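# Seat the feed hopper on the grinder inlet

## Task

Place the feed hopper so it sits fitted on the grinder's inlet, then release it from the gripper.

## Robot and tools

Robot: two arms, left_arm and right_arm, each with a two-finger gripper and a wrist camera (cam_left_wrist, cam_right_wrist, both 616x616 fisheye). Base roots in the scene frame: left_arm at (-0.043, +0.374, 0) m, right_arm at (+0.013, -0.247, 0) m, each yawed slightly. Scene frame: origin on the table surface midway between the arms, +z up, +x pointing out across the table, left_arm on the +y side. The arm names do not indicate which side of an image something is on.

Gripper frame: the fingers extend along the gripper's +z axis and close along its y axis. The reported end_effector_position is the pinch point between the pads, roughly 1 cm short of the fingertips.

The 14-number row (used by execute_actions and move): one flat list covering both arms. Numbers 1-7 are left_arm: dx, dy, dz, rx, ry, rz, opening. Numbers 8-14 are the same seven for right_arm. Every number must be in [-1, 1], and you must send all 14 even if only one arm moves. dx..rz are an offset, not an absolute pose. They are expressed in that gripper's own axes. They are counted from the gripper pose in the most recent result that shows it. Before any result in the scene, and for the second or later call within one reply, they are counted from where the robot is when the action starts. Scale: 1.0 equals 0.6 m of translation or 180 degrees of rotation. rx, ry, rz together form a single rotation vector. Opening is absolute, not an offset: +1 is fully open (0.094 m) and -1 is closed. Zero offsets do not mean hold still; they pull the arm back to the reference pose.

execute_actions(actions, pictures): actions is a list holding at most one item.
- An empty list only reports the current state.
- {"rows": [...], "steps": n} runs up to 15 control steps of 1/30 s each (default 15). Each row covers one step, and the last row repeats if there are fewer rows than steps. Every row is measured from the same reference pose; rows are not cumulative.
- {"steps": n} with no rows is a wait of up to 300 steps, counted from the previous result, and your reply time counts toward it.
- pictures (boolean) turns the camera images on or off; they are on by default.
A refused call sends nothing to the robot.

move(target, speed): target is one 14-number row laid out as above, with offsets from the same reference. Each gripper travels in a straight line toward its target, and both paths finish together in 0.5 to 10 s; longer paths are cut off at 10 s. speed is each arm's peak path speed in m/s, from 0.002 to 0.5 (default 0.25); rotation is capped at twice that value in rad/s. The opening is sent when the move begins. Paths do not avoid obstacles or the other arm, and grippers may lag, drift off the line or overshoot the speed, especially when the arm is near full stretch. The result adds a move: line giving how it ended (done, off_target, moving, held, fault), which limits acted (paced means the sent pose was clipped; held means some steps were blocked, after which the arm may lurch fast), and each gripper's remaining distance to its pose. If only one arm is named in the ending, the other finished at rest.

wait(seconds): 0 to 10 s with no new command. zoom_image(camera, region): a magnified crop of that camera's latest image, where region is [x0, y0, x1, y1] in pixels from the top-left, at most 504x504. read_manual(section): returns licence text only. finished_scene(scene): ends and grades the current scene; it cannot be undone, so call it only after the hopper is seated and released.

Result lines: the state line gives each gripper's position (m) and quat_wxyz in the scene frame. The printed position can be off, more so at long reach. grip_measured is the measured finger gap on the command scale. The last Joint positions value is the gap in metres. Hand target shows where the controller is currently driving each gripper. A pose unreachable line or HELD marks mean a command was altered or blocked by the clearance check. Camera calibration updates appear when they change. MOTOR HOT appears at 85 °C; at 100 °C an OVER-TEMPERATURE FAULT drops that arm.

Motion behaviour: each step, the commanded pose is clipped to within 70 mm and 16 degrees of the measured pose, and inverse kinematics gives priority to position over orientation. After an action, the arm continues only to the last clipped pose, so check the result and send the remainder. Arms tend to stop a centimetre or more below the target. To hold an arm in place, send the offset back to its desired pose in your first call of a reply and zeros after that, raising the aim if it still sags. Joint ranges (rad): waist ±2.880, shoulder 0 to 3.142, elbow 0 to 3.019, wrist pitch -1.693 to 1.571, wrist yaw ±1.571, wrist roll ±2.094.

Gripping: to hold a part, command an opening about 0.03 below grip_measured; a smaller margin gives a lighter grip. Pad force tops out around 50 to 62 N, and less on parts thinner than 2 mm. The simulation keeps running while you compose a reply.

Avoid: knocking anything off the table, collisions or hard pressing between the arms, dropping or slipping the hopper, slamming, and fast contacts or targets set far beyond a contact point. Expect occasional brief tugs on the held part.

Each tool is called after "Emit:" by a JSON object that holds its "api" and its "payload", one argument or row to a line.

## Session

Emit:
{"api": "execute_actions", "payload": {
  "actions": []
}}

Scene clock: 0.00 s of 5400.00 s.
left_arm: end_effector_position=(+0.0535, +0.8189, +0.1688) grip_measured=+1.000 end_effector_quat_wxyz=(-0.309, -0.039, +0.813, +0.492) | right_arm: end_effector_position=(+0.5640, -0.8049, +0.3164) grip_measured=+1.000 end_effector_quat_wxyz=(+0.226, +0.738, +0.571, +0.281)
Joint positions: left_arm=[ 0.831  1.369  0.681 -0.013 -1.045  1.453  0.094] | right_arm=[-1.036  2.222  2.535 -1.362 -0.548  1.068  0.094]
Joint velocities: left_arm=[-0.005  0.005  0.002 -0.002  0.051  0.066  0.   ] | right_arm=[-0.015 -0.005  0.002 -0.002 -0.007 -0.037  0.   ]
Motor temperatures (°C, as the motors report them): left_arm=[24 25 23 22 23 22] | right_arm=[24 23 22 24 22 25]
Hand target (left_arm): +0.059, +0.827, +0.182; -0.301, -0.048, +0.808, +0.504
Hand target (right_arm): +0.566, -0.808, +0.323; +0.235, +0.734, +0.572, +0.281

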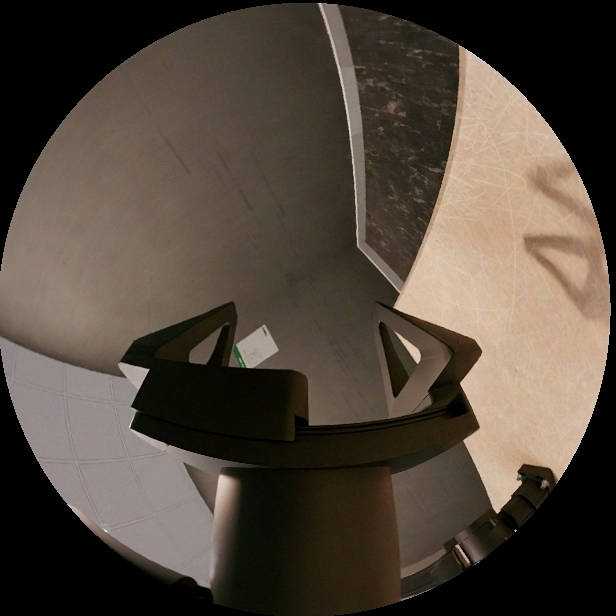

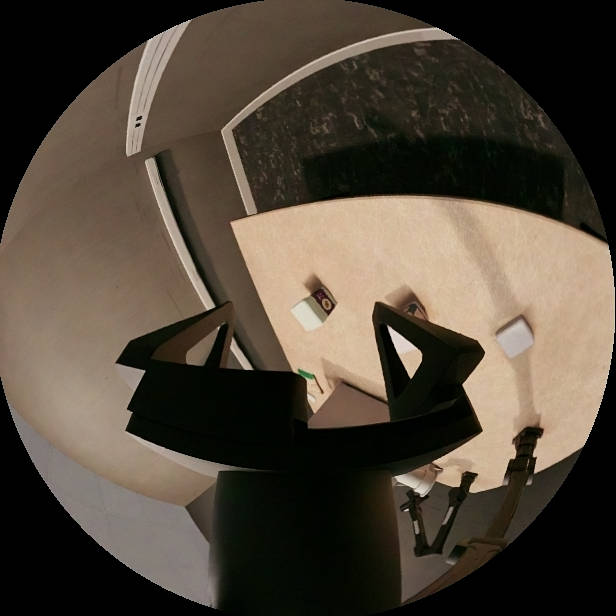

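Emit:
{"api": "move", "payload": {
  "target": [0.01,0.018,-0.007,0,0,0,1,0.77,-0.372,-0.355,0.03,0.029,-0.578,1],
  "speed": 0.35
}}

Scene clock: 6.20 s of 5400.00 s.
left_arm: end_effector_position=(+0.0515, +0.8156, +0.1705) grip_measured=+1.000 end_effector_quat_wxyz=(-0.313, -0.034, +0.815, +0.486) | right_arm: end_effector_position=(+0.3485, -0.3019, +0.3938) grip_measured=+1.000 end_effector_quat_wxyz=(+0.317, +0.010, +0.948, +0.001)
Joint positions: left_arm=[ 0.831  1.356  0.681 -0.045 -1.045  1.453  0.094] | right_arm=[-0.357  0.881  1.214 -1.27  -0.131 -0.162  0.094]
Joint velocities: left_arm=[-0.005 -0.015  0.002 -0.002 -0.022  0.051  0.   ] | right_arm=[ 0.005 -0.005  0.002  0.007 -0.066 -0.007  0.   ]
Motor temperatures (°C, as the motors report them): left_arm=[24 25 25 22 23 22] | right_arm=[24 25 25 24 22 25]
Hand target (left_arm): +0.053, +0.819, +0.182; -0.309, -0.039, +0.813, +0.493
Hand target (right_arm): +0.346, -0.299, +0.386; +0.303, +0.001, +0.953, +0.001
Off the commanded pose (left_arm): 0.012 m, 1 deg.
Off the commanded pose (right_arm): 0.007 m, 2 deg.
After step 90, 0.17 s passed at rest.
move: off_target (left_arm)
camera_calibration (this result's frames):
cam_left_wrist: T_world_to_cam=[[-0.232049, -0.525398, -0.818603, 0.578305], [-0.33045, -0.748941, 0.57436, 0.532728], [-0.914853, 0.403787, 0.000172863, -0.154898], [0, 0, 0, 1]] pos_world=[0.168526, 0.765368, 0.167451]
cam_right_wrist: T_world_to_cam=[[-0.0239711, -0.999646, -0.0115688, -0.288818], [-0.999635, 0.0241121, -0.0122035, 0.365423], [0.0124781, 0.011272, -0.999859, 0.516837], [0, 0, 0, 1]] pos_world=[0.351917, -0.303353, 0.517882]

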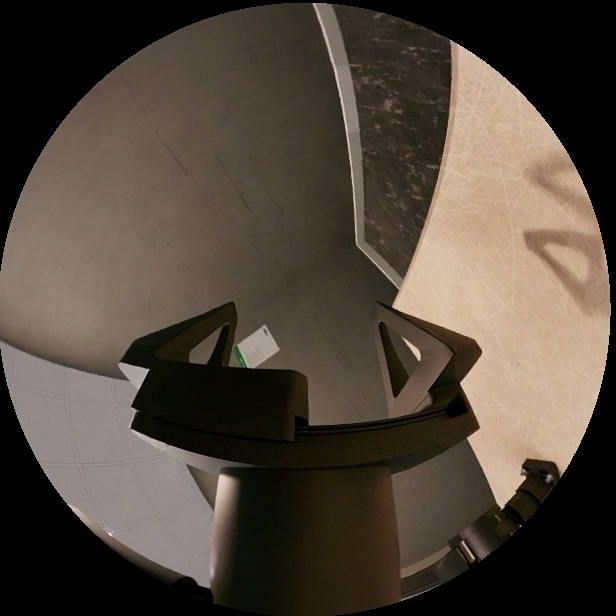

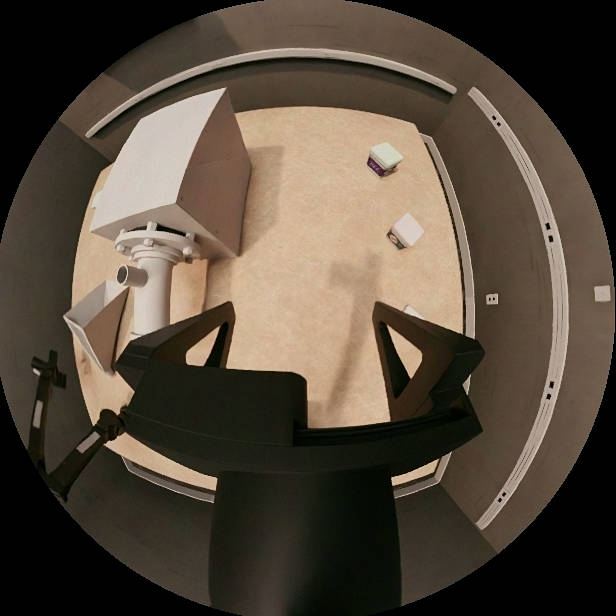

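Emit:
{"api": "zoom_image", "payload": {
  "camera": "cam_right_wrist",
  "region": [40,180,260,400]
}}

Region (40, 180, 260, 400) of cam_right_wrist's 616x616 image, scaled by 2.291, with more detail than that image has.

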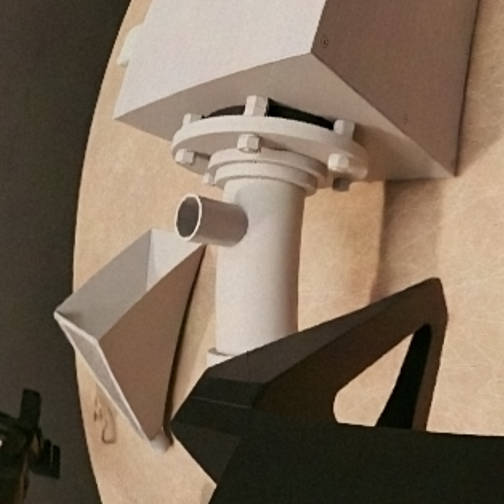

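Emit:
{"api": "move", "payload": {
  "target": [0.288,0.211,-0.475,0.338,-0.392,-0.084,1,-0.03,0.333,-0.04,0,0,0,1],
  "speed": 0.35
}}

Scene clock: 11.37 s of 5400.00 s.
left_arm: end_effector_position=(+0.0996, +0.5921, +0.4253) grip_measured=+1.000 end_effector_quat_wxyz=(+0.323, -0.020, +0.943, +0.075) | right_arm: end_effector_position=(+0.3502, -0.1109, +0.3993) grip_measured=+1.000 end_effector_quat_wxyz=(+0.301, +0.006, +0.954, -0.009)
Joint positions: left_arm=[ 1.183  0.863  1.315 -1.692  0.602  1.232  0.094] | right_arm=[ 0.402  1.003  1.316 -1.351  0.315  0.459  0.094]
Joint velocities: left_arm=[ 0.005 -0.005  0.012 -0.002 -0.007  0.051  0.   ] | right_arm=[-0.005 -0.005  0.007 -0.002 -0.007  0.037  0.   ]
Motor temperatures (°C, as the motors report them): left_arm=[24 26 27 22 23 22] | right_arm=[24 25 26 24 22 25]
Hand target (left_arm): +0.098, +0.595, +0.446; +0.329, -0.026, +0.940, +0.092
Hand target (right_arm): +0.351, -0.106, +0.420; +0.312, +0.010, +0.950, +0.000
Off the commanded pose (left_arm): 0.026 m, 9 deg.
Off the commanded pose (right_arm): 0.028 m, 2 deg.
joint sent to its limit (left arm) — the command would take joint 4 (wrist pitch) past its lower limit, so that joint was sent only as far as its limit.
move: off_target (left_arm, right_arm)
camera_calibration (this result's frames):
cam_left_wrist: T_world_to_cam=[[0.0935408, -0.989309, -0.111884, 0.622308], [-0.995211, -0.0897069, -0.0388347, 0.171532], [0.0283828, 0.11498, -0.992962, 0.478766], [0, 0, 0, 1]] pos_world=[0.0989102, 0.575993, 0.551684]
cam_right_wrist: T_world_to_cam=[[-0.0228566, -0.999676, 0.0112309, -0.107342], [-0.999496, 0.0230971, 0.0217696, 0.348852], [-0.0220219, -0.0107277, -0.9997, 0.529795], [0, 0, 0, 1]] pos_world=[0.35789, -0.109681, 0.523247]

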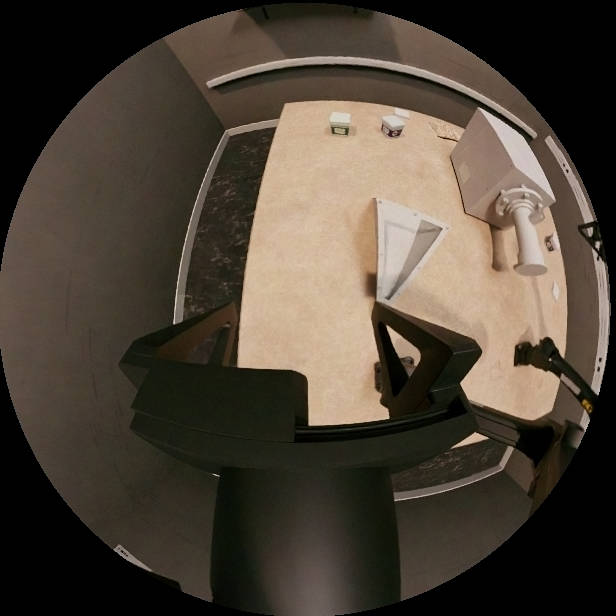

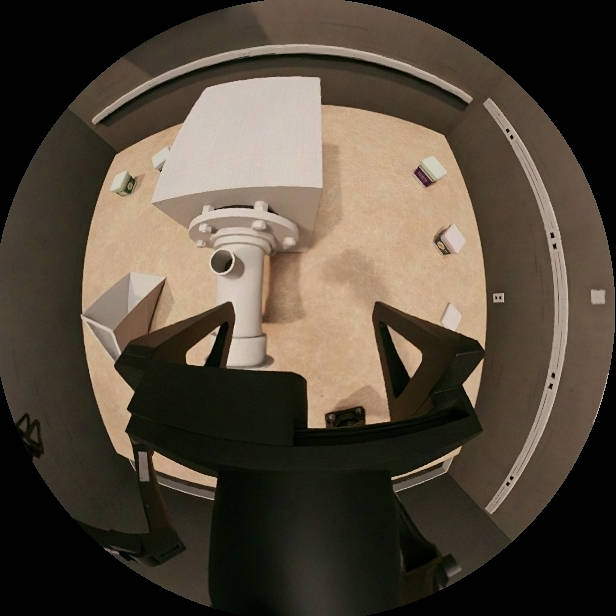

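Emit:
{"api": "zoom_image", "payload": {
  "camera": "cam_left_wrist",
  "region": [340,160,580,340]
}}

Emit:
{"api": "zoom_image", "payload": {
  "camera": "cam_right_wrist",
  "region": [60,190,320,390]
}}

Region (340, 160, 580, 340) of cam_left_wrist's 616x616 image, scaled by 2.100, with more detail than that image has; it fills the top 378 rows of this view, and the rest is white.

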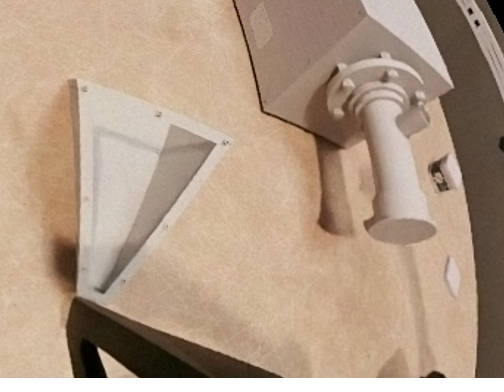

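Region (60, 190, 320, 390) of cam_right_wrist's 616x616 image, scaled by 1.938, with more detail than that image has; it fills the top 388 rows of this view, and the rest is white.

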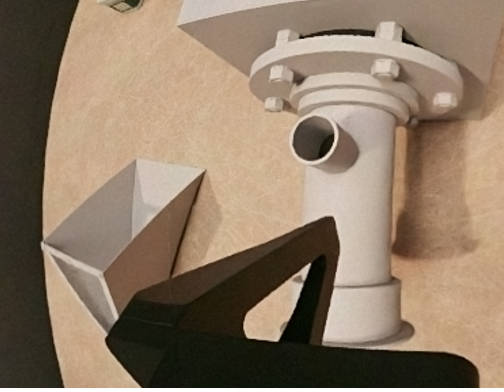

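Emit:
{"api": "move", "payload": {
  "target": [-0.384,-0.334,0.332,0.049,0.21,0.013,1,-0.02,-0.4,-0.03,0,0,0,1],
  "speed": 0.35
}}

Emit:
{"api": "zoom_image", "payload": {
  "camera": "cam_left_wrist",
  "region": [150,100,500,400]
}}

Scene clock: 46.93 s of 5400.00 s.
left_arm: end_effector_position=(+0.4157, +0.4242, +0.3495) grip_measured=+1.000 end_effector_quat_wxyz=(+0.046, +0.011, +0.999, +0.016) | right_arm: end_effector_position=(+0.3474, -0.3441, +0.4070) grip_measured=+1.000 end_effector_quat_wxyz=(+0.292, +0.013, +0.956, -0.002)
Joint positions: left_arm=[-0.094  1.505  1.719 -1.691 -0.021  0.125  0.094] | right_arm=[-0.509  0.956  1.312 -1.364 -0.198 -0.294  0.094]
Joint velocities: left_arm=[-0.005 -0.005 -0.012  0.002 -0.125 -0.037  0.   ] | right_arm=[-0.005 -0.015  0.007 -0.007  0.037 -0.007  0.   ]
Motor temperatures (°C, as the motors report them): left_arm=[24 25 33 22 24 22] | right_arm=[24 24 36 24 22 25]
Hand target (left_arm): +0.419, +0.425, +0.380; +0.078, +0.003, +0.997, +0.018
Hand target (right_arm): +0.347, -0.346, +0.429; +0.307, +0.006, +0.952, -0.009
Off the commanded pose (left_arm): 0.036 m, 6 deg.
Off the commanded pose (right_arm): 0.019 m, 2 deg.
joint sent to its limit (left arm) — the command would take joint 4 (wrist pitch) past its lower limit, so that joint was sent only as far as its limit.
After step 90, 30.83 s passed at rest.
move: off_target (left_arm, right_arm)
camera_calibration (this result's frames):
cam_left_wrist: T_world_to_cam=[[-0.0061873, -0.999719, -0.0228614, 0.432932], [-0.859469, -0.00636957, 0.511148, 0.184134], [-0.51115, 0.0228113, -0.859189, 0.630406], [0, 0, 0, 1]] pos_world=[0.483168, 0.419603, 0.457416]
cam_right_wrist: T_world_to_cam=[[-0.0308728, -0.999496, -0.00744613, -0.330102], [-0.998763, 0.0305579, 0.039232, 0.346445], [-0.0389847, 0.00864812, -0.999202, 0.547288], [0, 0, 0, 1]] pos_world=[0.357161, -0.345255, 0.530802]

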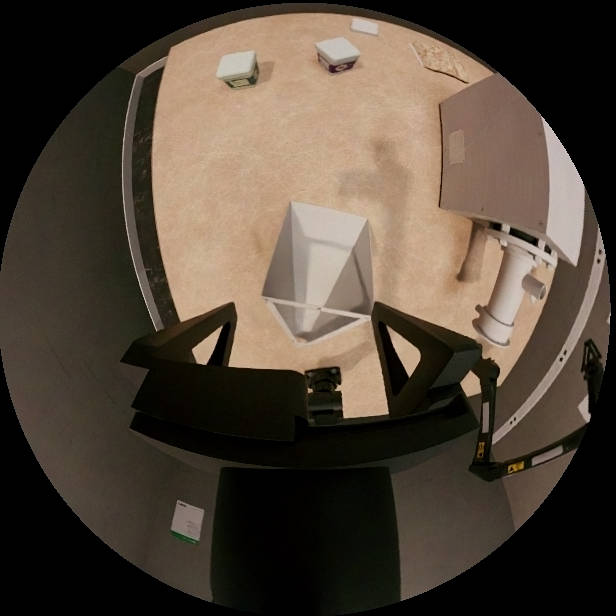

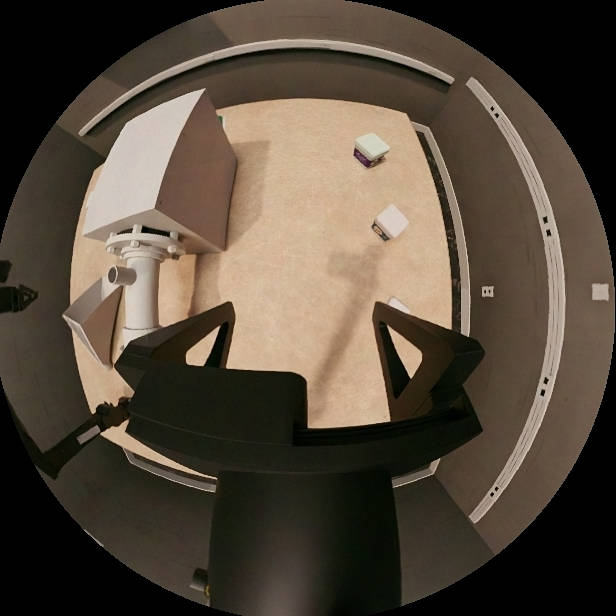

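Region (150, 100, 500, 400) of cam_left_wrist's 616x616 image, scaled by 1.440, with more detail than that image has; it fills the top 432 rows of this view, and the rest is white.

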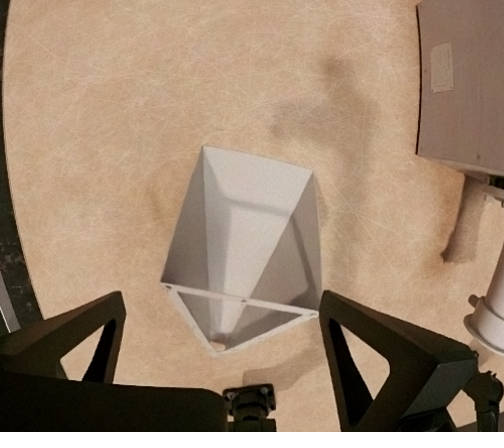

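Emit:
{"api": "move", "payload": {
  "target": [-0.005,0.083,0.237,0.05,0.113,-0.012,1,-0.01,0,-0.02,0,0,0,1],
  "speed": 0.25
}}

Scene clock: 52.90 s of 5400.00 s.
left_arm: end_effector_position=(+0.4371, +0.4762, +0.2057) grip_measured=+1.000 end_effector_quat_wxyz=(-0.105, -0.012, +0.993, -0.057) | right_arm: end_effector_position=(+0.3447, -0.3430, +0.4052) grip_measured=+1.000 end_effector_quat_wxyz=(+0.286, +0.012, +0.958, +0.001)
Joint positions: left_arm=[ 0.037  1.78   1.669 -1.691  0.064  0.215  0.094] | right_arm=[-0.509  0.956  1.312 -1.378 -0.198 -0.297  0.094]
Joint velocities: left_arm=[ 0.015 -0.005 -0.012 -0.007 -0.095 -0.081  0.   ] | right_arm=[ 0.005  0.005 -0.007 -0.012 -0.095  0.022  0.   ]
Motor temperatures (°C, as the motors report them): left_arm=[24 26 34 22 24 22] | right_arm=[24 24 36 24 22 25]
Hand target (left_arm): +0.434, +0.478, +0.211; -0.105, -0.008, +0.993, -0.059
Hand target (right_arm): +0.345, -0.344, +0.420; +0.293, +0.013, +0.956, -0.002
Off the commanded pose (left_arm): 0.006 m, 3 deg.
Off the commanded pose (right_arm): 0.015 m, 1 deg.
joint sent to its limit (left arm) — the command would take joint 4 (wrist pitch) past its lower limit, so that joint was sent only as far as its limit.
After step 90, 1.73 s passed at rest.
move: off_target (left_arm, right_arm)
camera_calibration (this result's frames):
cam_left_wrist: T_world_to_cam=[[0.0528544, -0.992056, 0.114155, 0.424075], [-0.66854, 0.0497639, 0.742009, 0.118704], [-0.741795, -0.115536, -0.660599, 0.642462], [0, 0, 0, 1]] pos_world=[0.533519, 0.489027, 0.287921]
cam_right_wrist: T_world_to_cam=[[-0.0287701, -0.999528, -0.0107894, -0.328505], [-0.998226, 0.0281664, 0.05246, 0.337417], [-0.0521313, 0.0122796, -0.998565, 0.550888], [0, 0, 0, 1]] pos_world=[0.356086, -0.344619, 0.528852]

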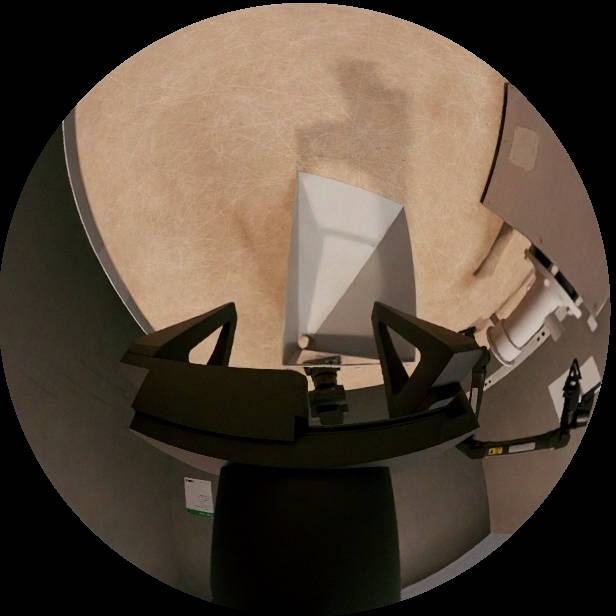

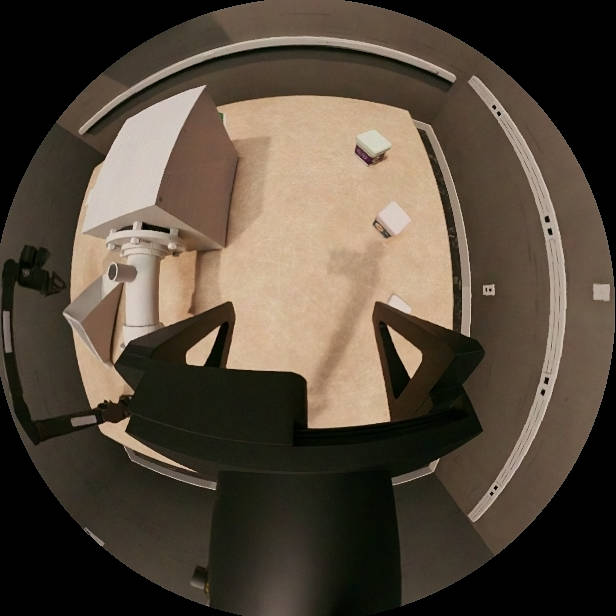

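Emit:
{"api": "move", "payload": {
  "target": [0.009,0.013,0.17,0,0.015,0,0.3,-0.01,0,-0.02,0,0,0,1],
  "speed": 0.12
}}

Scene clock: 55.30 s of 5400.00 s.
left_arm: end_effector_position=(+0.4081, +0.4704, +0.1078) grip_measured=+0.302 end_effector_quat_wxyz=(-0.134, -0.012, +0.989, -0.060) | right_arm: end_effector_position=(+0.3419, -0.3419, +0.4035) grip_measured=+1.000 end_effector_quat_wxyz=(+0.280, +0.013, +0.960, +0.003)
Joint positions: left_arm=[ 0.037  1.804  1.429 -1.485  0.058  0.217  0.061] | right_arm=[-0.509  0.956  1.312 -1.392 -0.198 -0.297  0.094]
Joint velocities: left_arm=[ 0.005  0.005 -0.012 -0.022 -0.037  0.007 -0.   ] | right_arm=[-0.005  0.005 -0.007  0.007  0.022 -0.022  0.   ]
Motor temperatures (°C, as the motors report them): left_arm=[24 26 33 22 24 22] | right_arm=[24 24 36 24 22 25]
Hand target (left_arm): +0.411, +0.473, +0.107; -0.128, -0.011, +0.990, -0.057
Hand target (right_arm): +0.343, -0.343, +0.418; +0.286, +0.012, +0.958, +0.000
Off the commanded pose (left_arm): 0.003 m, 1 deg.
Off the commanded pose (right_arm): 0.015 m, 1 deg.
move: off_target (right_arm)
camera_calibration (this result's frames):
cam_left_wrist: T_world_to_cam=[[0.0565965, -0.991283, 0.118976, 0.428642], [-0.624272, 0.0578621, 0.779061, 0.146401], [-0.779154, -0.118365, -0.615555, 0.567397], [0, 0, 0, 1]] pos_world=[0.509224, 0.483595, 0.18421]
cam_right_wrist: T_world_to_cam=[[-0.0289434, -0.999459, -0.0156239, -0.325486], [-0.997451, 0.0278583, 0.0656936, 0.329048], [-0.0652228, 0.0174855, -0.997718, 0.554887], [0, 0, 0, 1]] pos_world=[0.35498, -0.344179, 0.526918]

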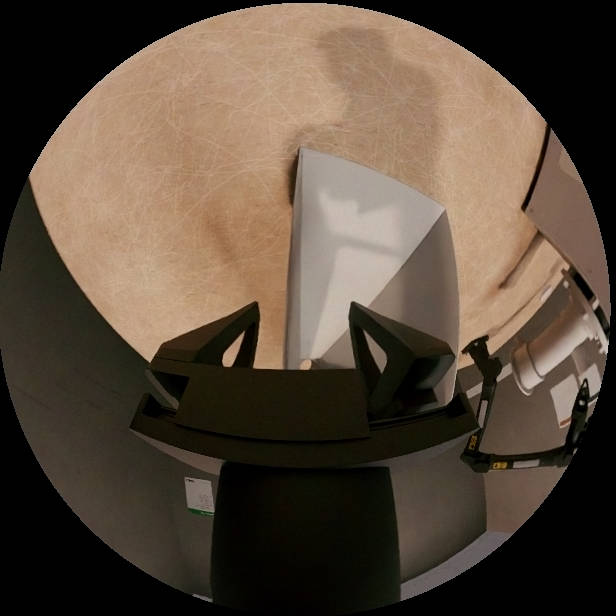

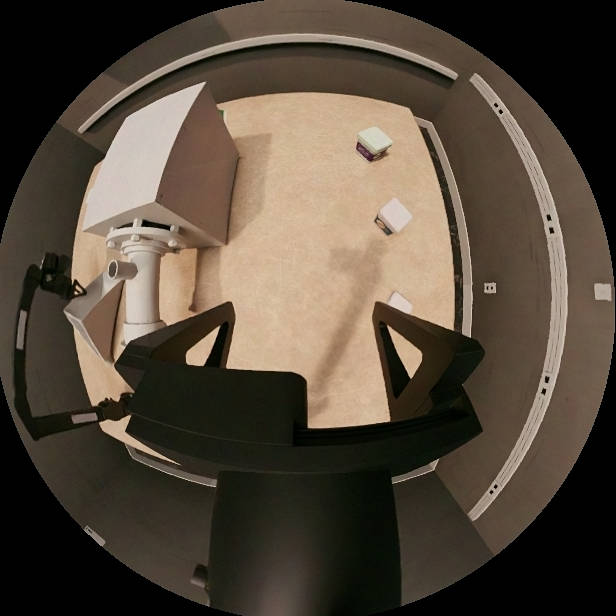

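Emit:
{"api": "move", "payload": {
  "target": [0,0.01,0.003,0,0,0,-1,-0.01,0,-0.02,0,0,0,1],
  "speed": 0.05
}}

Scene clock: 56.37 s of 5400.00 s.
left_arm: end_effector_position=(+0.4076, +0.4693, +0.1081) grip_measured=-0.962 end_effector_quat_wxyz=(-0.133, +0.005, +0.989, -0.069) | right_arm: end_effector_position=(+0.3393, -0.3408, +0.4018) grip_measured=+1.000 end_effector_quat_wxyz=(+0.274, +0.014, +0.962, +0.005)
Joint positions: left_arm=[ 0.04   1.804  1.428 -1.487  0.071  0.256  0.002] | right_arm=[-0.509  0.956  1.312 -1.406 -0.198 -0.297  0.094]
Joint velocities: left_arm=[ 0.005 -0.005  0.002 -0.007 -0.007 -0.125 -0.001] | right_arm=[ 0.015 -0.015  0.007  0.012  0.022 -0.022  0.   ]
Motor temperatures (°C, as the motors report them): left_arm=[24 26 33 22 24 22] | right_arm=[24 24 36 24 22 25]
Hand target (left_arm): +0.407, +0.476, +0.105; -0.134, -0.012, +0.989, -0.060
Hand target (right_arm): +0.340, -0.342, +0.417; +0.280, +0.013, +0.960, +0.003
Off the commanded pose (left_arm): 0.007 m, 2 deg.
Off the commanded pose (right_arm): 0.015 m, 1 deg.
move: off_target (right_arm)
camera_calibration (this result's frames):
cam_left_wrist: T_world_to_cam=[[0.025015, -0.989547, 0.142027, 0.437078], [-0.626031, 0.0952588, 0.773958, 0.129685], [-0.779397, -0.108274, -0.617104, 0.562561], [0, 0, 0, 1]] pos_world=[0.508712, 0.481066, 0.184711]
cam_right_wrist: T_world_to_cam=[[-0.0291727, -0.999368, -0.0203248, -0.322529], [-0.99653, 0.0274923, 0.078557, 0.320856], [-0.0779486, 0.022546, -0.996702, 0.558656], [0, 0, 0, 1]] pos_world=[0.35388, -0.343741, 0.525053]

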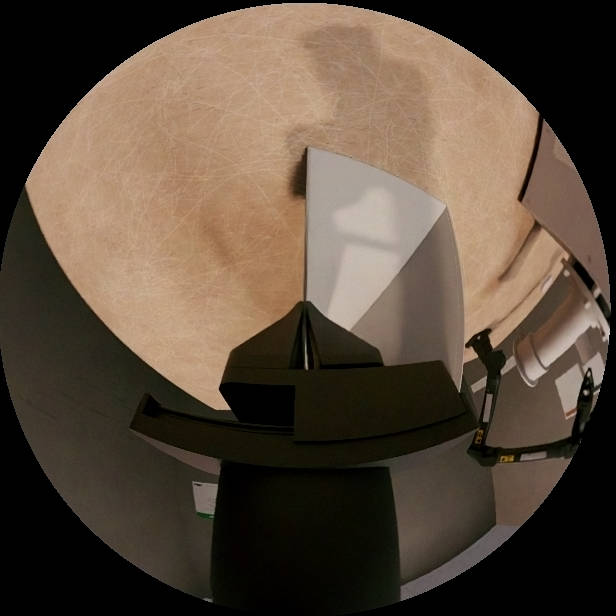

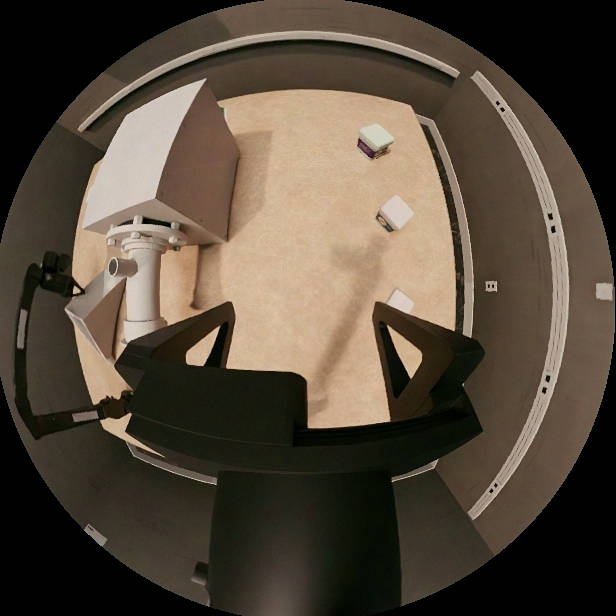

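Emit:
{"api": "move", "payload": {
  "target": [0.205,-0.083,-0.56,0.057,-0.333,0.064,-1,-0.01,0,-0.02,0,0,0,1],
  "speed": 0.15
}}

Scene clock: 62.93 s of 5400.00 s.
left_arm: end_effector_position=(+0.3720, +0.4657, +0.3726) grip_measured=-0.956 end_effector_quat_wxyz=(+0.312, +0.052, +0.933, -0.174) | right_arm: end_effector_position=(+0.3366, -0.3398, +0.4001) grip_measured=+1.000 end_effector_quat_wxyz=(+0.267, +0.015, +0.963, +0.008)
Joint positions: left_arm=[ 0.254  1.189  1.347 -1.287  0.602  0.42   0.002] | right_arm=[-0.509  0.956  1.312 -1.419 -0.198 -0.297  0.094]
Joint velocities: left_arm=[-0.005  0.005 -0.002  0.002 -0.007  0.022  0.   ] | right_arm=[-0.005 -0.015  0.012 -0.017 -0.007 -0.007  0.   ]
Motor temperatures (°C, as the motors report them): left_arm=[24 27 33 22 25 22] | right_arm=[24 24 36 24 22 25]
Hand target (left_arm): +0.369, +0.464, +0.447; +0.386, +0.057, +0.907, -0.157
Hand target (right_arm): +0.338, -0.341, +0.415; +0.274, +0.014, +0.962, +0.005
Off the commanded pose (left_arm): 0.096 m, 9 deg; position clipped at the last step of the last action.
Off the commanded pose (right_arm): 0.015 m, 1 deg.
move: off_target (left_arm, right_arm); limits=paced
camera_calibration (this result's frames):
cam_left_wrist: T_world_to_cam=[[-0.196572, -0.930933, 0.307772, 0.390237], [-0.980339, 0.192104, -0.0450694, 0.29484], [-0.0171676, -0.31058, -0.950392, 0.632484], [0, 0, 0, 1]] pos_world=[0.376611, 0.503081, 0.494292]
cam_right_wrist: T_world_to_cam=[[-0.0294621, -0.999253, -0.0250218, -0.319553], [-0.995446, 0.027061, 0.0914056, 0.312616], [-0.0906602, 0.0276008, -0.995499, 0.562305], [0, 0, 0, 1]] pos_world=[0.352756, -0.343294, 0.523204]

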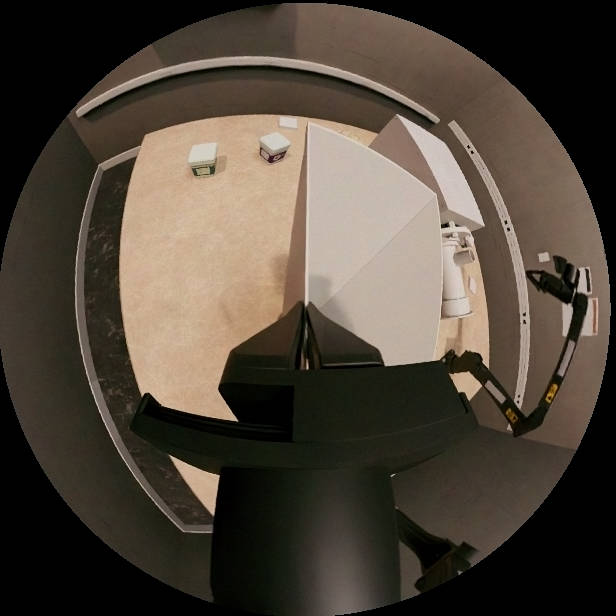

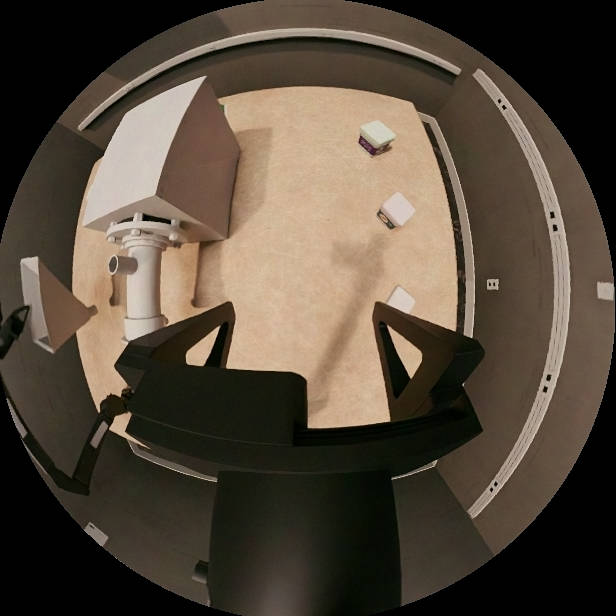

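Emit:
{"api": "zoom_image", "payload": {
  "camera": "cam_right_wrist",
  "region": [0,230,160,370]
}}

Region (0, 230, 160, 370) of cam_right_wrist's 616x616 image, scaled by 3.150, with more detail than that image has; it fills the top 441 rows of this view, and the rest is white.

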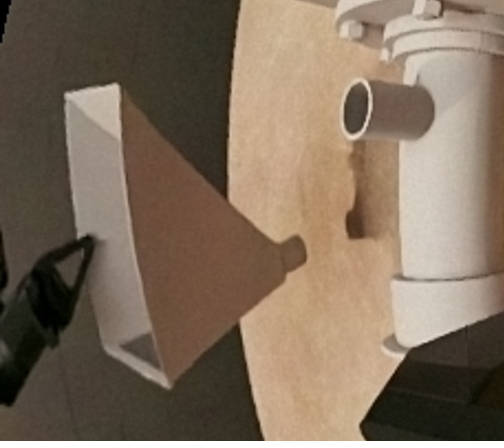

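Emit:
{"api": "move", "payload": {
  "target": [-0.25,-0.12,-0.31,0,-0.07,0,-1,-0.01,0,-0.02,0,0,0,1],
  "speed": 0.12
}}

Scene clock: 67.57 s of 5400.00 s.
left_arm: end_effector_position=(+0.3840, +0.4703, +0.3722) grip_measured=-0.946 end_effector_quat_wxyz=(+0.336, +0.034, +0.922, -0.192) | right_arm: end_effector_position=(+0.3339, -0.3387, +0.3986) grip_measured=+1.000 end_effector_quat_wxyz=(+0.261, +0.015, +0.965, +0.010)
Joint positions: left_arm=[ 0.268  1.197  1.329 -1.213  0.653  0.367  0.003] | right_arm=[-0.509  0.956  1.312 -1.433 -0.198 -0.297  0.094]
Joint velocities: left_arm=[-0.015 -0.005 -0.007  0.007 -0.007 -0.022 -0.   ] | right_arm=[ 0.005 -0.005 -0.007  0.012 -0.022  0.022  0.   ]
Motor temperatures (°C, as the motors report them): left_arm=[24 27 35 22 26 22] | right_arm=[24 24 36 24 22 25]
Hand target (left_arm): +0.381, +0.468, +0.448; +0.411, +0.036, +0.893, -0.179
Hand target (right_arm): +0.335, -0.340, +0.413; +0.268, +0.015, +0.963, +0.008
Off the commanded pose (left_arm): 0.250 m, 10 deg; position clipped at the last step of the last action.
Off the commanded pose (right_arm): 0.015 m, 1 deg.
move: off_target (left_arm, right_arm); limits=paced
camera_calibration (this result's frames):
cam_left_wrist: T_world_to_cam=[[-0.183483, -0.919936, 0.346485, 0.372371], [-0.98246, 0.159678, -0.096313, 0.340822], [0.0332758, -0.35808, -0.933098, 0.63031], [0, 0, 0, 1]] pos_world=[0.382193, 0.513837, 0.491946]
cam_right_wrist: T_world_to_cam=[[-0.0298113, -0.999114, -0.0297141, -0.31656], [-0.994198, 0.0265646, 0.104237, 0.30433], [-0.103355, 0.0326491, -0.994109, 0.565834], [0, 0, 0, 1]] pos_world=[0.351609, -0.342838, 0.521371]

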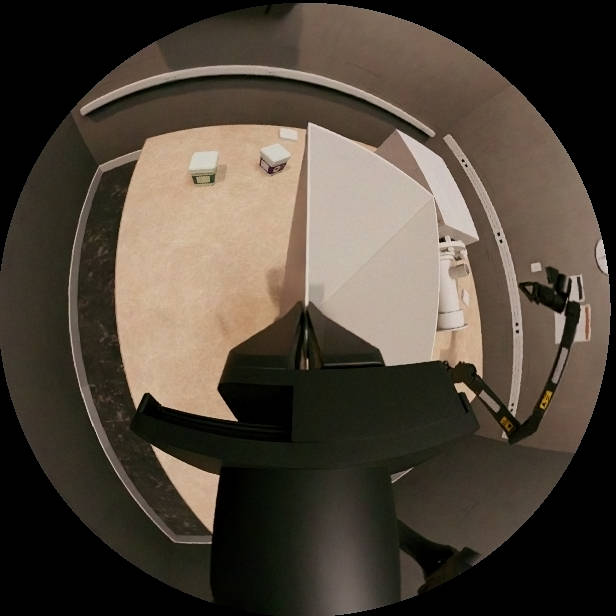

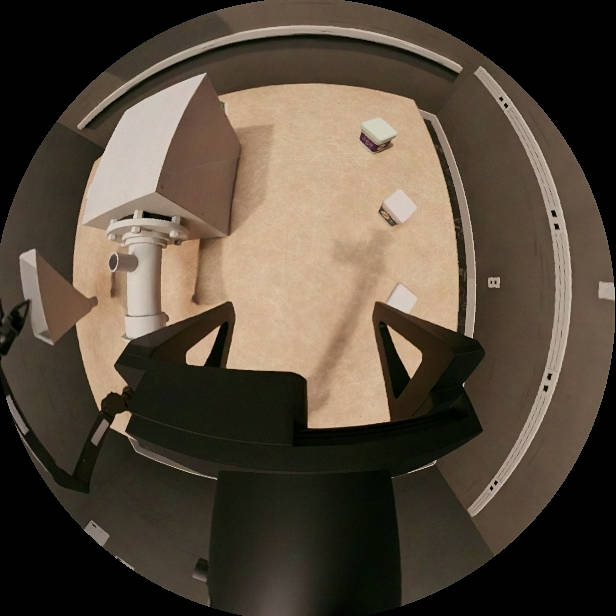

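Emit:
{"api": "move", "payload": {
  "target": [-0.386,-0.042,-0.037,0,-0.04,0,-1,-0.01,0,-0.02,0,-0.01,0,1],
  "speed": 0.1
}}

Scene clock: 73.27 s of 5400.00 s.
left_arm: end_effector_position=(+0.4654, +0.4864, +0.2932) grip_measured=-0.945 end_effector_quat_wxyz=(+0.323, +0.009, +0.925, -0.198) | right_arm: end_effector_position=(+0.3340, -0.3371, +0.3992) grip_measured=+1.000 end_effector_quat_wxyz=(+0.263, +0.014, +0.965, +0.014)
Joint positions: left_arm=[ 0.215  1.405  1.314 -0.973  0.618  0.266  0.003] | right_arm=[-0.509  0.955  1.312 -1.433 -0.207 -0.297  0.094]
Joint velocities: left_arm=[-0.015 -0.005  0.012 -0.007 -0.007  0.051 -0.001] | right_arm=[ 0.015 -0.015  0.007  0.002  0.007  0.007  0.   ]
Motor temperatures (°C, as the motors report them): left_arm=[24 27 37 22 28 22] | right_arm=[24 24 35 24 22 25]
Hand target (left_arm): +0.484, +0.481, +0.367; +0.392, +0.024, +0.899, -0.194
Hand target (right_arm): +0.333, -0.339, +0.412; +0.276, +0.015, +0.961, +0.010
Off the commanded pose (left_arm): 0.262 m, 9 deg; position clipped at the last step of the last action.
Off the commanded pose (right_arm): 0.013 m, 2 deg.
move: off_target (left_arm, right_arm); limits=paced
camera_calibration (this result's frames):
cam_left_wrist: T_world_to_cam=[[-0.137972, -0.916209, 0.376197, 0.397819], [-0.990351, 0.122634, -0.064547, 0.422971], [0.013004, -0.381472, -0.924289, 0.577901], [0, 0, 0, 1]] pos_world=[0.466263, 0.533068, 0.411791]
cam_right_wrist: T_world_to_cam=[[-0.0253368, -0.998998, -0.0368848, -0.31353], [-0.994716, 0.0215216, 0.100388, 0.304374], [-0.0994935, 0.0392334, -0.994264, 0.567418], [0, 0, 0, 1]] pos_world=[0.351277, -0.342029, 0.522043]

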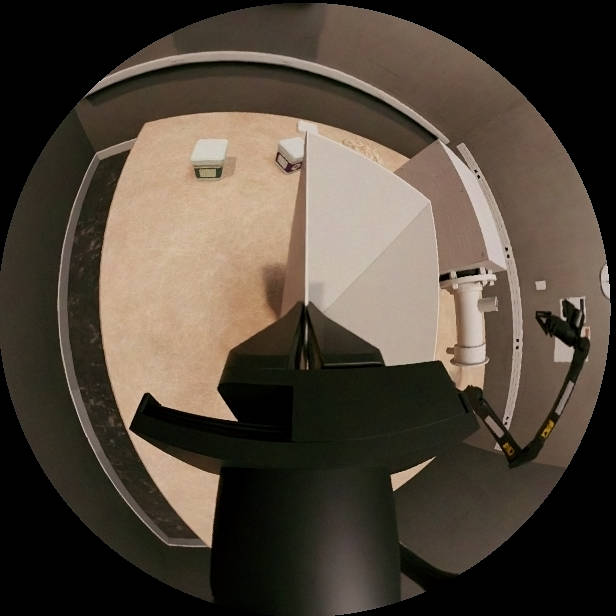

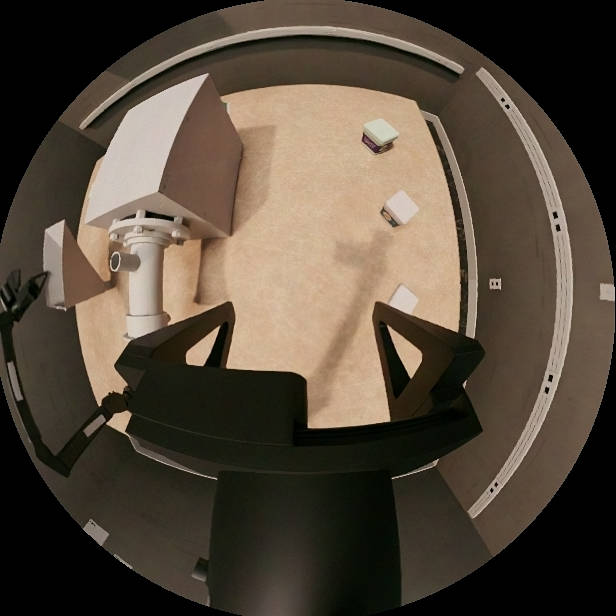

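Emit:
{"api": "execute_actions", "payload": {
  "actions": [
    {"rows":[[-0.035,-0.105,-0.105,0.004,-0.046,0.02,-1,-0.01,0,-0.02,0,-0.01,0,1]]}
  ],
  "pictures": false
}}

Emit:
{"api": "execute_actions", "payload": {
  "actions": [
    {"rows":[[-0.035,-0.105,-0.105,0.004,-0.046,0.02,-1,-0.01,0,-0.02,0,-0.01,0,1]]}
  ],
  "pictures": false
}}

Emit:
{"api": "execute_actions", "payload": {
  "actions": [
    {"rows":[[-0.035,-0.105,-0.105,0.004,-0.046,0.02,-1,-0.01,0,-0.02,0,-0.01,0,1]]}
  ],
  "pictures": false
}}

Scene clock: 76.73 s of 5400.00 s.
left_arm: end_effector_position=(+0.4298, +0.4613, +0.3118) grip_measured=-0.946 end_effector_quat_wxyz=(+0.343, +0.025, +0.919, -0.191) | right_arm: end_effector_position=(+0.3343, -0.3355, +0.3997) grip_measured=+1.000 end_effector_quat_wxyz=(+0.265, +0.013, +0.964, +0.018)
Joint positions: left_arm=[ 0.196  1.269  1.22  -0.96   0.616  0.262  0.003] | right_arm=[-0.509  0.954  1.312 -1.433 -0.217 -0.297  0.094]
Joint velocities: left_arm=[-0.005 -0.005 -0.022 -0.007  0.037 -0.022 -0.001] | right_arm=[-0.015  0.005  0.017  0.012  0.037 -0.037  0.   ]
Motor temperatures (°C, as the motors report them): left_arm=[24 28 38 22 29 22] | right_arm=[24 24 35 24 22 25]
Hand target (left_arm): +0.432, +0.453, +0.371; +0.394, +0.028, +0.898, -0.194
Hand target (right_arm): +0.333, -0.337, +0.412; +0.278, +0.014, +0.960, +0.014
Off the commanded pose (left_arm): 0.062 m, 6 deg.
Off the commanded pose (right_arm): 0.013 m, 2 deg.
Steps of this call (steps 1 to 89: nothing new was sent; steps 90 to 104: all 15 steps of this action). Readings (end_effector_position):
90: left_arm (+0.4642, +0.4855, +0.2930) | right_arm (+0.3342, -0.3364, +0.3993)
91: left_arm (+0.4619, +0.4842, +0.2940) | right_arm (+0.3344, -0.3358, +0.3994)
93: left_arm (+0.4499, +0.4788, +0.2982) | right_arm (+0.3344, -0.3356, +0.3995)
97: left_arm (+0.4325, +0.4671, +0.3073) | right_arm (+0.3343, -0.3355, +0.3997)
104: the state above

Scene clock: 77.23 s of 5400.00 s.
left_arm: end_effector_position=(+0.3861, +0.4344, +0.3153) grip_measured=-0.942 end_effector_quat_wxyz=(+0.355, +0.038, +0.915, -0.187) | right_arm: end_effector_position=(+0.3345, -0.3338, +0.4003) grip_measured=+1.000 end_effector_quat_wxyz=(+0.267, +0.012, +0.963, +0.022)
Joint positions: left_arm=[ 0.175  1.123  1.102 -0.954  0.612  0.261  0.003] | right_arm=[-0.509  0.953  1.312 -1.433 -0.226 -0.297  0.094]
Joint velocities: left_arm=[-0.005 -0.005 -0.002 -0.012  0.081 -0.037 -0.   ] | right_arm=[ 0.015  0.015 -0.007 -0.027 -0.007  0.037  0.   ]
Motor temperatures (°C, as the motors report them): left_arm=[24 28 38 22 29 22] | right_arm=[24 24 35 24 22 25]
Hand target (left_arm): +0.390, +0.426, +0.387; +0.414, +0.044, +0.890, -0.188
Hand target (right_arm): +0.333, -0.336, +0.413; +0.280, +0.013, +0.960, +0.018
Off the commanded pose (left_arm): 0.075 m, 7 deg.
Off the commanded pose (right_arm): 0.013 m, 2 deg.
Steps of this call (steps 1 to 15: all 15 steps of this action). Readings (end_effector_position):
1: left_arm (+0.4285, +0.4606, +0.3108) | right_arm (+0.3344, -0.3348, +0.3999)
2: left_arm (+0.4248, +0.4594, +0.3090) | right_arm (+0.3346, -0.3342, +0.4000)
4: left_arm (+0.4111, +0.4537, +0.3041) | right_arm (+0.3346, -0.3339, +0.4002)
8: left_arm (+0.3935, +0.4421, +0.3050) | right_arm (+0.3345, -0.3338, +0.4003)
15: the state above

Scene clock: 77.73 s of 5400.00 s.
left_arm: end_effector_position=(+0.3388, +0.4053, +0.3255) grip_measured=-0.944 end_effector_quat_wxyz=(+0.371, +0.055, +0.909, -0.183) | right_arm: end_effector_position=(+0.3347, -0.3321, +0.4009) grip_measured=+1.000 end_effector_quat_wxyz=(+0.268, +0.010, +0.963, +0.027)
Joint positions: left_arm=[ 0.146  0.957  1.006 -0.977  0.607  0.255  0.003] | right_arm=[-0.509  0.952  1.312 -1.433 -0.236 -0.297  0.094]
Joint velocities: left_arm=[ 0.005  0.015  0.002 -0.002 -0.022  0.007  0.001] | right_arm=[-0.015 -0.015 -0.007 -0.012  0.037  0.051  0.   ]
Motor temperatures (°C, as the motors report them): left_arm=[24 28 38 22 29 22] | right_arm=[24 24 35 24 22 25]
Hand target (left_arm): +0.344, +0.399, +0.389; +0.425, +0.058, +0.884, -0.184
Hand target (right_arm): +0.333, -0.334, +0.413; +0.282, +0.012, +0.959, +0.022
Off the commanded pose (left_arm): 0.067 m, 7 deg.
Off the commanded pose (right_arm): 0.013 m, 2 deg.
Steps of this call (steps 1 to 15: all 15 steps of this action). Readings (end_effector_position):
1: left_arm (+0.3846, +0.4335, +0.3147) | right_arm (+0.3347, -0.3331, +0.4004)
2: left_arm (+0.3807, +0.4318, +0.3128) | right_arm (+0.3349, -0.3325, +0.4006)
4: left_arm (+0.3667, +0.4252, +0.3096) | right_arm (+0.3348, -0.3322, +0.4007)
8: left_arm (+0.3472, +0.4121, +0.3159) | right_arm (+0.3347, -0.3321, +0.4009)
15: the state above

Emit:
{"api": "execute_actions", "payload": {
  "actions": [
    {"rows":[[-0.084,-0.103,-0.068,0,-0.033,0.015,-1,-0.01,0,-0.02,0,-0.01,0,1]]}
  ],
  "pictures": false
}}

Emit:
{"api": "execute_actions", "payload": {
  "actions": [
    {"rows":[[-0.084,-0.103,-0.068,0,-0.033,0.015,-1,-0.01,0,-0.02,0,-0.01,0,1]]}
  ],
  "pictures": false
}}

Emit:
{"api": "execute_actions", "payload": {
  "actions": [
    {"rows":[[-0.084,-0.103,-0.068,0,-0.033,0.015,-1,-0.01,0,-0.02,0,-0.01,0,1]]}
  ]
}}

Scene clock: 79.53 s of 5400.00 s.
left_arm: end_effector_position=(+0.3270, +0.3693, +0.3320) grip_measured=-0.952 end_effector_quat_wxyz=(+0.357, +0.070, +0.915, -0.176) | right_arm: end_effector_position=(+0.3349, -0.3304, +0.4016) grip_measured=+1.000 end_effector_quat_wxyz=(+0.270, +0.009, +0.962, +0.031)
Joint positions: left_arm=[ 0.028  0.909  1.006 -1.008  0.527  0.193  0.002] | right_arm=[-0.509  0.951  1.312 -1.433 -0.247 -0.297  0.094]
Joint velocities: left_arm=[-0.005 -0.024  0.002  0.007 -0.007 -0.037 -0.   ] | right_arm=[-0.005 -0.005  0.002 -0.007 -0.051  0.037  0.   ]
Motor temperatures (°C, as the motors report them): left_arm=[24 27 39 22 29 22] | right_arm=[24 24 35 24 22 25]
Hand target (left_arm): +0.328, +0.364, +0.402; +0.421, +0.070, +0.887, -0.176
Hand target (right_arm): +0.333, -0.332, +0.414; +0.284, +0.011, +0.958, +0.027
Off the commanded pose (left_arm): 0.074 m, 8 deg.
Off the commanded pose (right_arm): 0.013 m, 2 deg.
Steps of this call (steps 1 to 39: nothing new was sent; steps 40 to 54: all 15 steps of this action). Readings (end_effector_position):
40: left_arm (+0.3389, +0.4066, +0.3240) | right_arm (+0.3349, -0.3314, +0.4010)
41: left_arm (+0.3386, +0.4043, +0.3241) | right_arm (+0.3350, -0.3307, +0.4013)
43: left_arm (+0.3373, +0.3942, +0.3259) | right_arm (+0.3351, -0.3305, +0.4013)
47: left_arm (+0.3310, +0.3751, +0.3303) | right_arm (+0.3350, -0.3304, +0.4015)
54: the state above

Scene clock: 80.03 s of 5400.00 s.
left_arm: end_effector_position=(+0.3167, +0.3323, +0.3307) grip_measured=-0.956 end_effector_quat_wxyz=(+0.336, +0.088, +0.923, -0.166) | right_arm: end_effector_position=(+0.3352, -0.3286, +0.4022) grip_measured=+1.000 end_effector_quat_wxyz=(+0.272, +0.008, +0.962, +0.036)
Joint positions: left_arm=[-0.113  0.884  1.006 -1.033  0.426  0.124  0.002] | right_arm=[-0.509  0.95   1.312 -1.433 -0.257 -0.297  0.094]
Joint velocities: left_arm=[-0.005 -0.034 -0.012 -0.007  0.022 -0.125  0.   ] | right_arm=[-0.005 -0.015 -0.012 -0.007  0.022  0.081  0.   ]
Motor temperatures (°C, as the motors report them): left_arm=[24 27 39 22 29 22] | right_arm=[24 24 35 24 22 25]
Hand target (left_arm): +0.316, +0.327, +0.406; +0.407, +0.085, +0.893, -0.171
Hand target (right_arm): +0.334, -0.331, +0.415; +0.285, +0.009, +0.958, +0.031
Off the commanded pose (left_arm): 0.081 m, 9 deg; position clipped at the last step of the last action.
Off the commanded pose (right_arm): 0.013 m, 2 deg.
Steps of this call (steps 1 to 15: all 15 steps of this action). Readings (end_effector_position):
1: left_arm (+0.3272, +0.3703, +0.3307) | right_arm (+0.3351, -0.3297, +0.4017)
2: left_arm (+0.3270, +0.3681, +0.3300) | right_arm (+0.3353, -0.3290, +0.4019)
4: left_arm (+0.3253, +0.3572, +0.3297) | right_arm (+0.3353, -0.3287, +0.4020)
8: left_arm (+0.3200, +0.3382, +0.3294) | right_arm (+0.3352, -0.3286, +0.4021)
15: the state above

Scene clock: 80.53 s of 5400.00 s.
left_arm: end_effector_position=(+0.3047, +0.2939, +0.3236) grip_measured=-0.959 end_effector_quat_wxyz=(+0.309, +0.110, +0.933, -0.150) | right_arm: end_effector_position=(+0.3354, -0.3268, +0.4029) grip_measured=+1.000 end_effector_quat_wxyz=(+0.274, +0.006, +0.961, +0.041)
Joint positions: left_arm=[-0.275  0.876  1.006 -1.06   0.308  0.052  0.002] | right_arm=[-0.509  0.95   1.312 -1.433 -0.268 -0.297  0.094]
Joint velocities: left_arm=[-0.015 -0.005 -0.002  0.012 -0.007 -0.227 -0.002] | right_arm=[ 0.005 -0.015  0.012 -0.007  0.037  0.007  0.   ]
Motor temperatures (°C, as the motors report them): left_arm=[24 27 39 22 29 22] | right_arm=[24 24 35 24 22 25]
Hand target (left_arm): +0.307, +0.289, +0.400; +0.386, +0.104, +0.902, -0.162
Hand target (right_arm): +0.334, -0.329, +0.415; +0.287, +0.008, +0.957, +0.036
Off the commanded pose (left_arm): 0.085 m, 10 deg; position clipped at the last step of the last action.
Off the commanded pose (right_arm): 0.013 m, 2 deg.
Steps of this call (steps 1 to 15: all 15 steps of this action). Readings (end_effector_position):
1: left_arm (+0.3166, +0.3331, +0.3296) | right_arm (+0.3353, -0.3279, +0.4024)
2: left_arm (+0.3162, +0.3305, +0.3289) | right_arm (+0.3355, -0.3272, +0.4025)
4: left_arm (+0.3136, +0.3178, +0.3272) | right_arm (+0.3356, -0.3269, +0.4026)
8: left_arm (+0.3070, +0.2982, +0.3241) | right_arm (+0.3355, -0.3268, +0.4027)
15: the state above
camera_calibration (this result's frames):
cam_left_wrist: T_world_to_cam=[[-0.289724, -0.929763, 0.22716, 0.286238], [-0.956758, 0.287785, -0.0423673, 0.223457], [-0.0259815, -0.229611, -0.972936, 0.517635], [0, 0, 0, 1]] pos_world=[0.310173, 0.320681, 0.448071]
cam_right_wrist: T_world_to_cam=[[0.00483342, -0.996418, -0.0844267, -0.293212], [-0.997002, -0.0113218, 0.0765429, 0.304811], [-0.0772246, 0.0838037, -0.993485, 0.577584], [0, 0, 0, 1]] pos_world=[0.349918, -0.337115, 0.525735]

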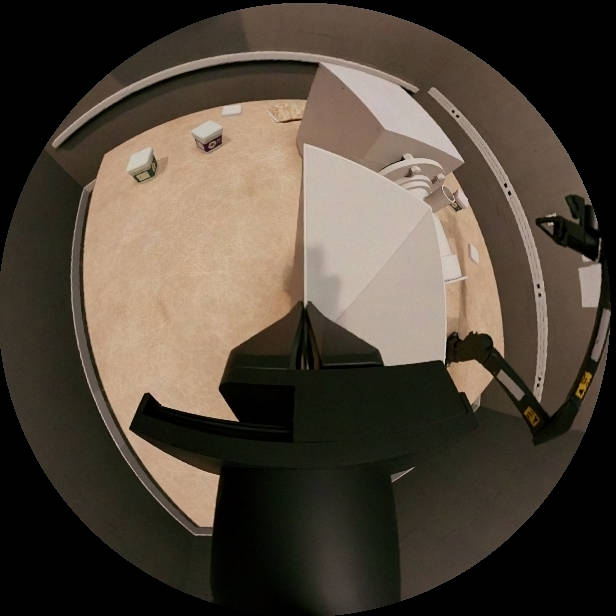

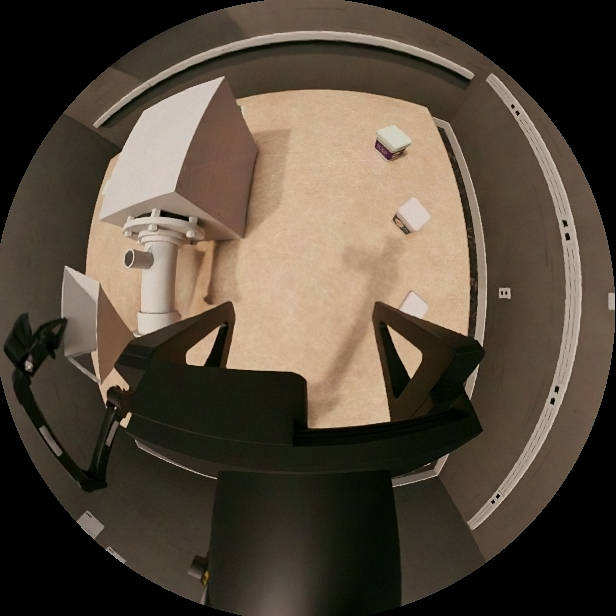

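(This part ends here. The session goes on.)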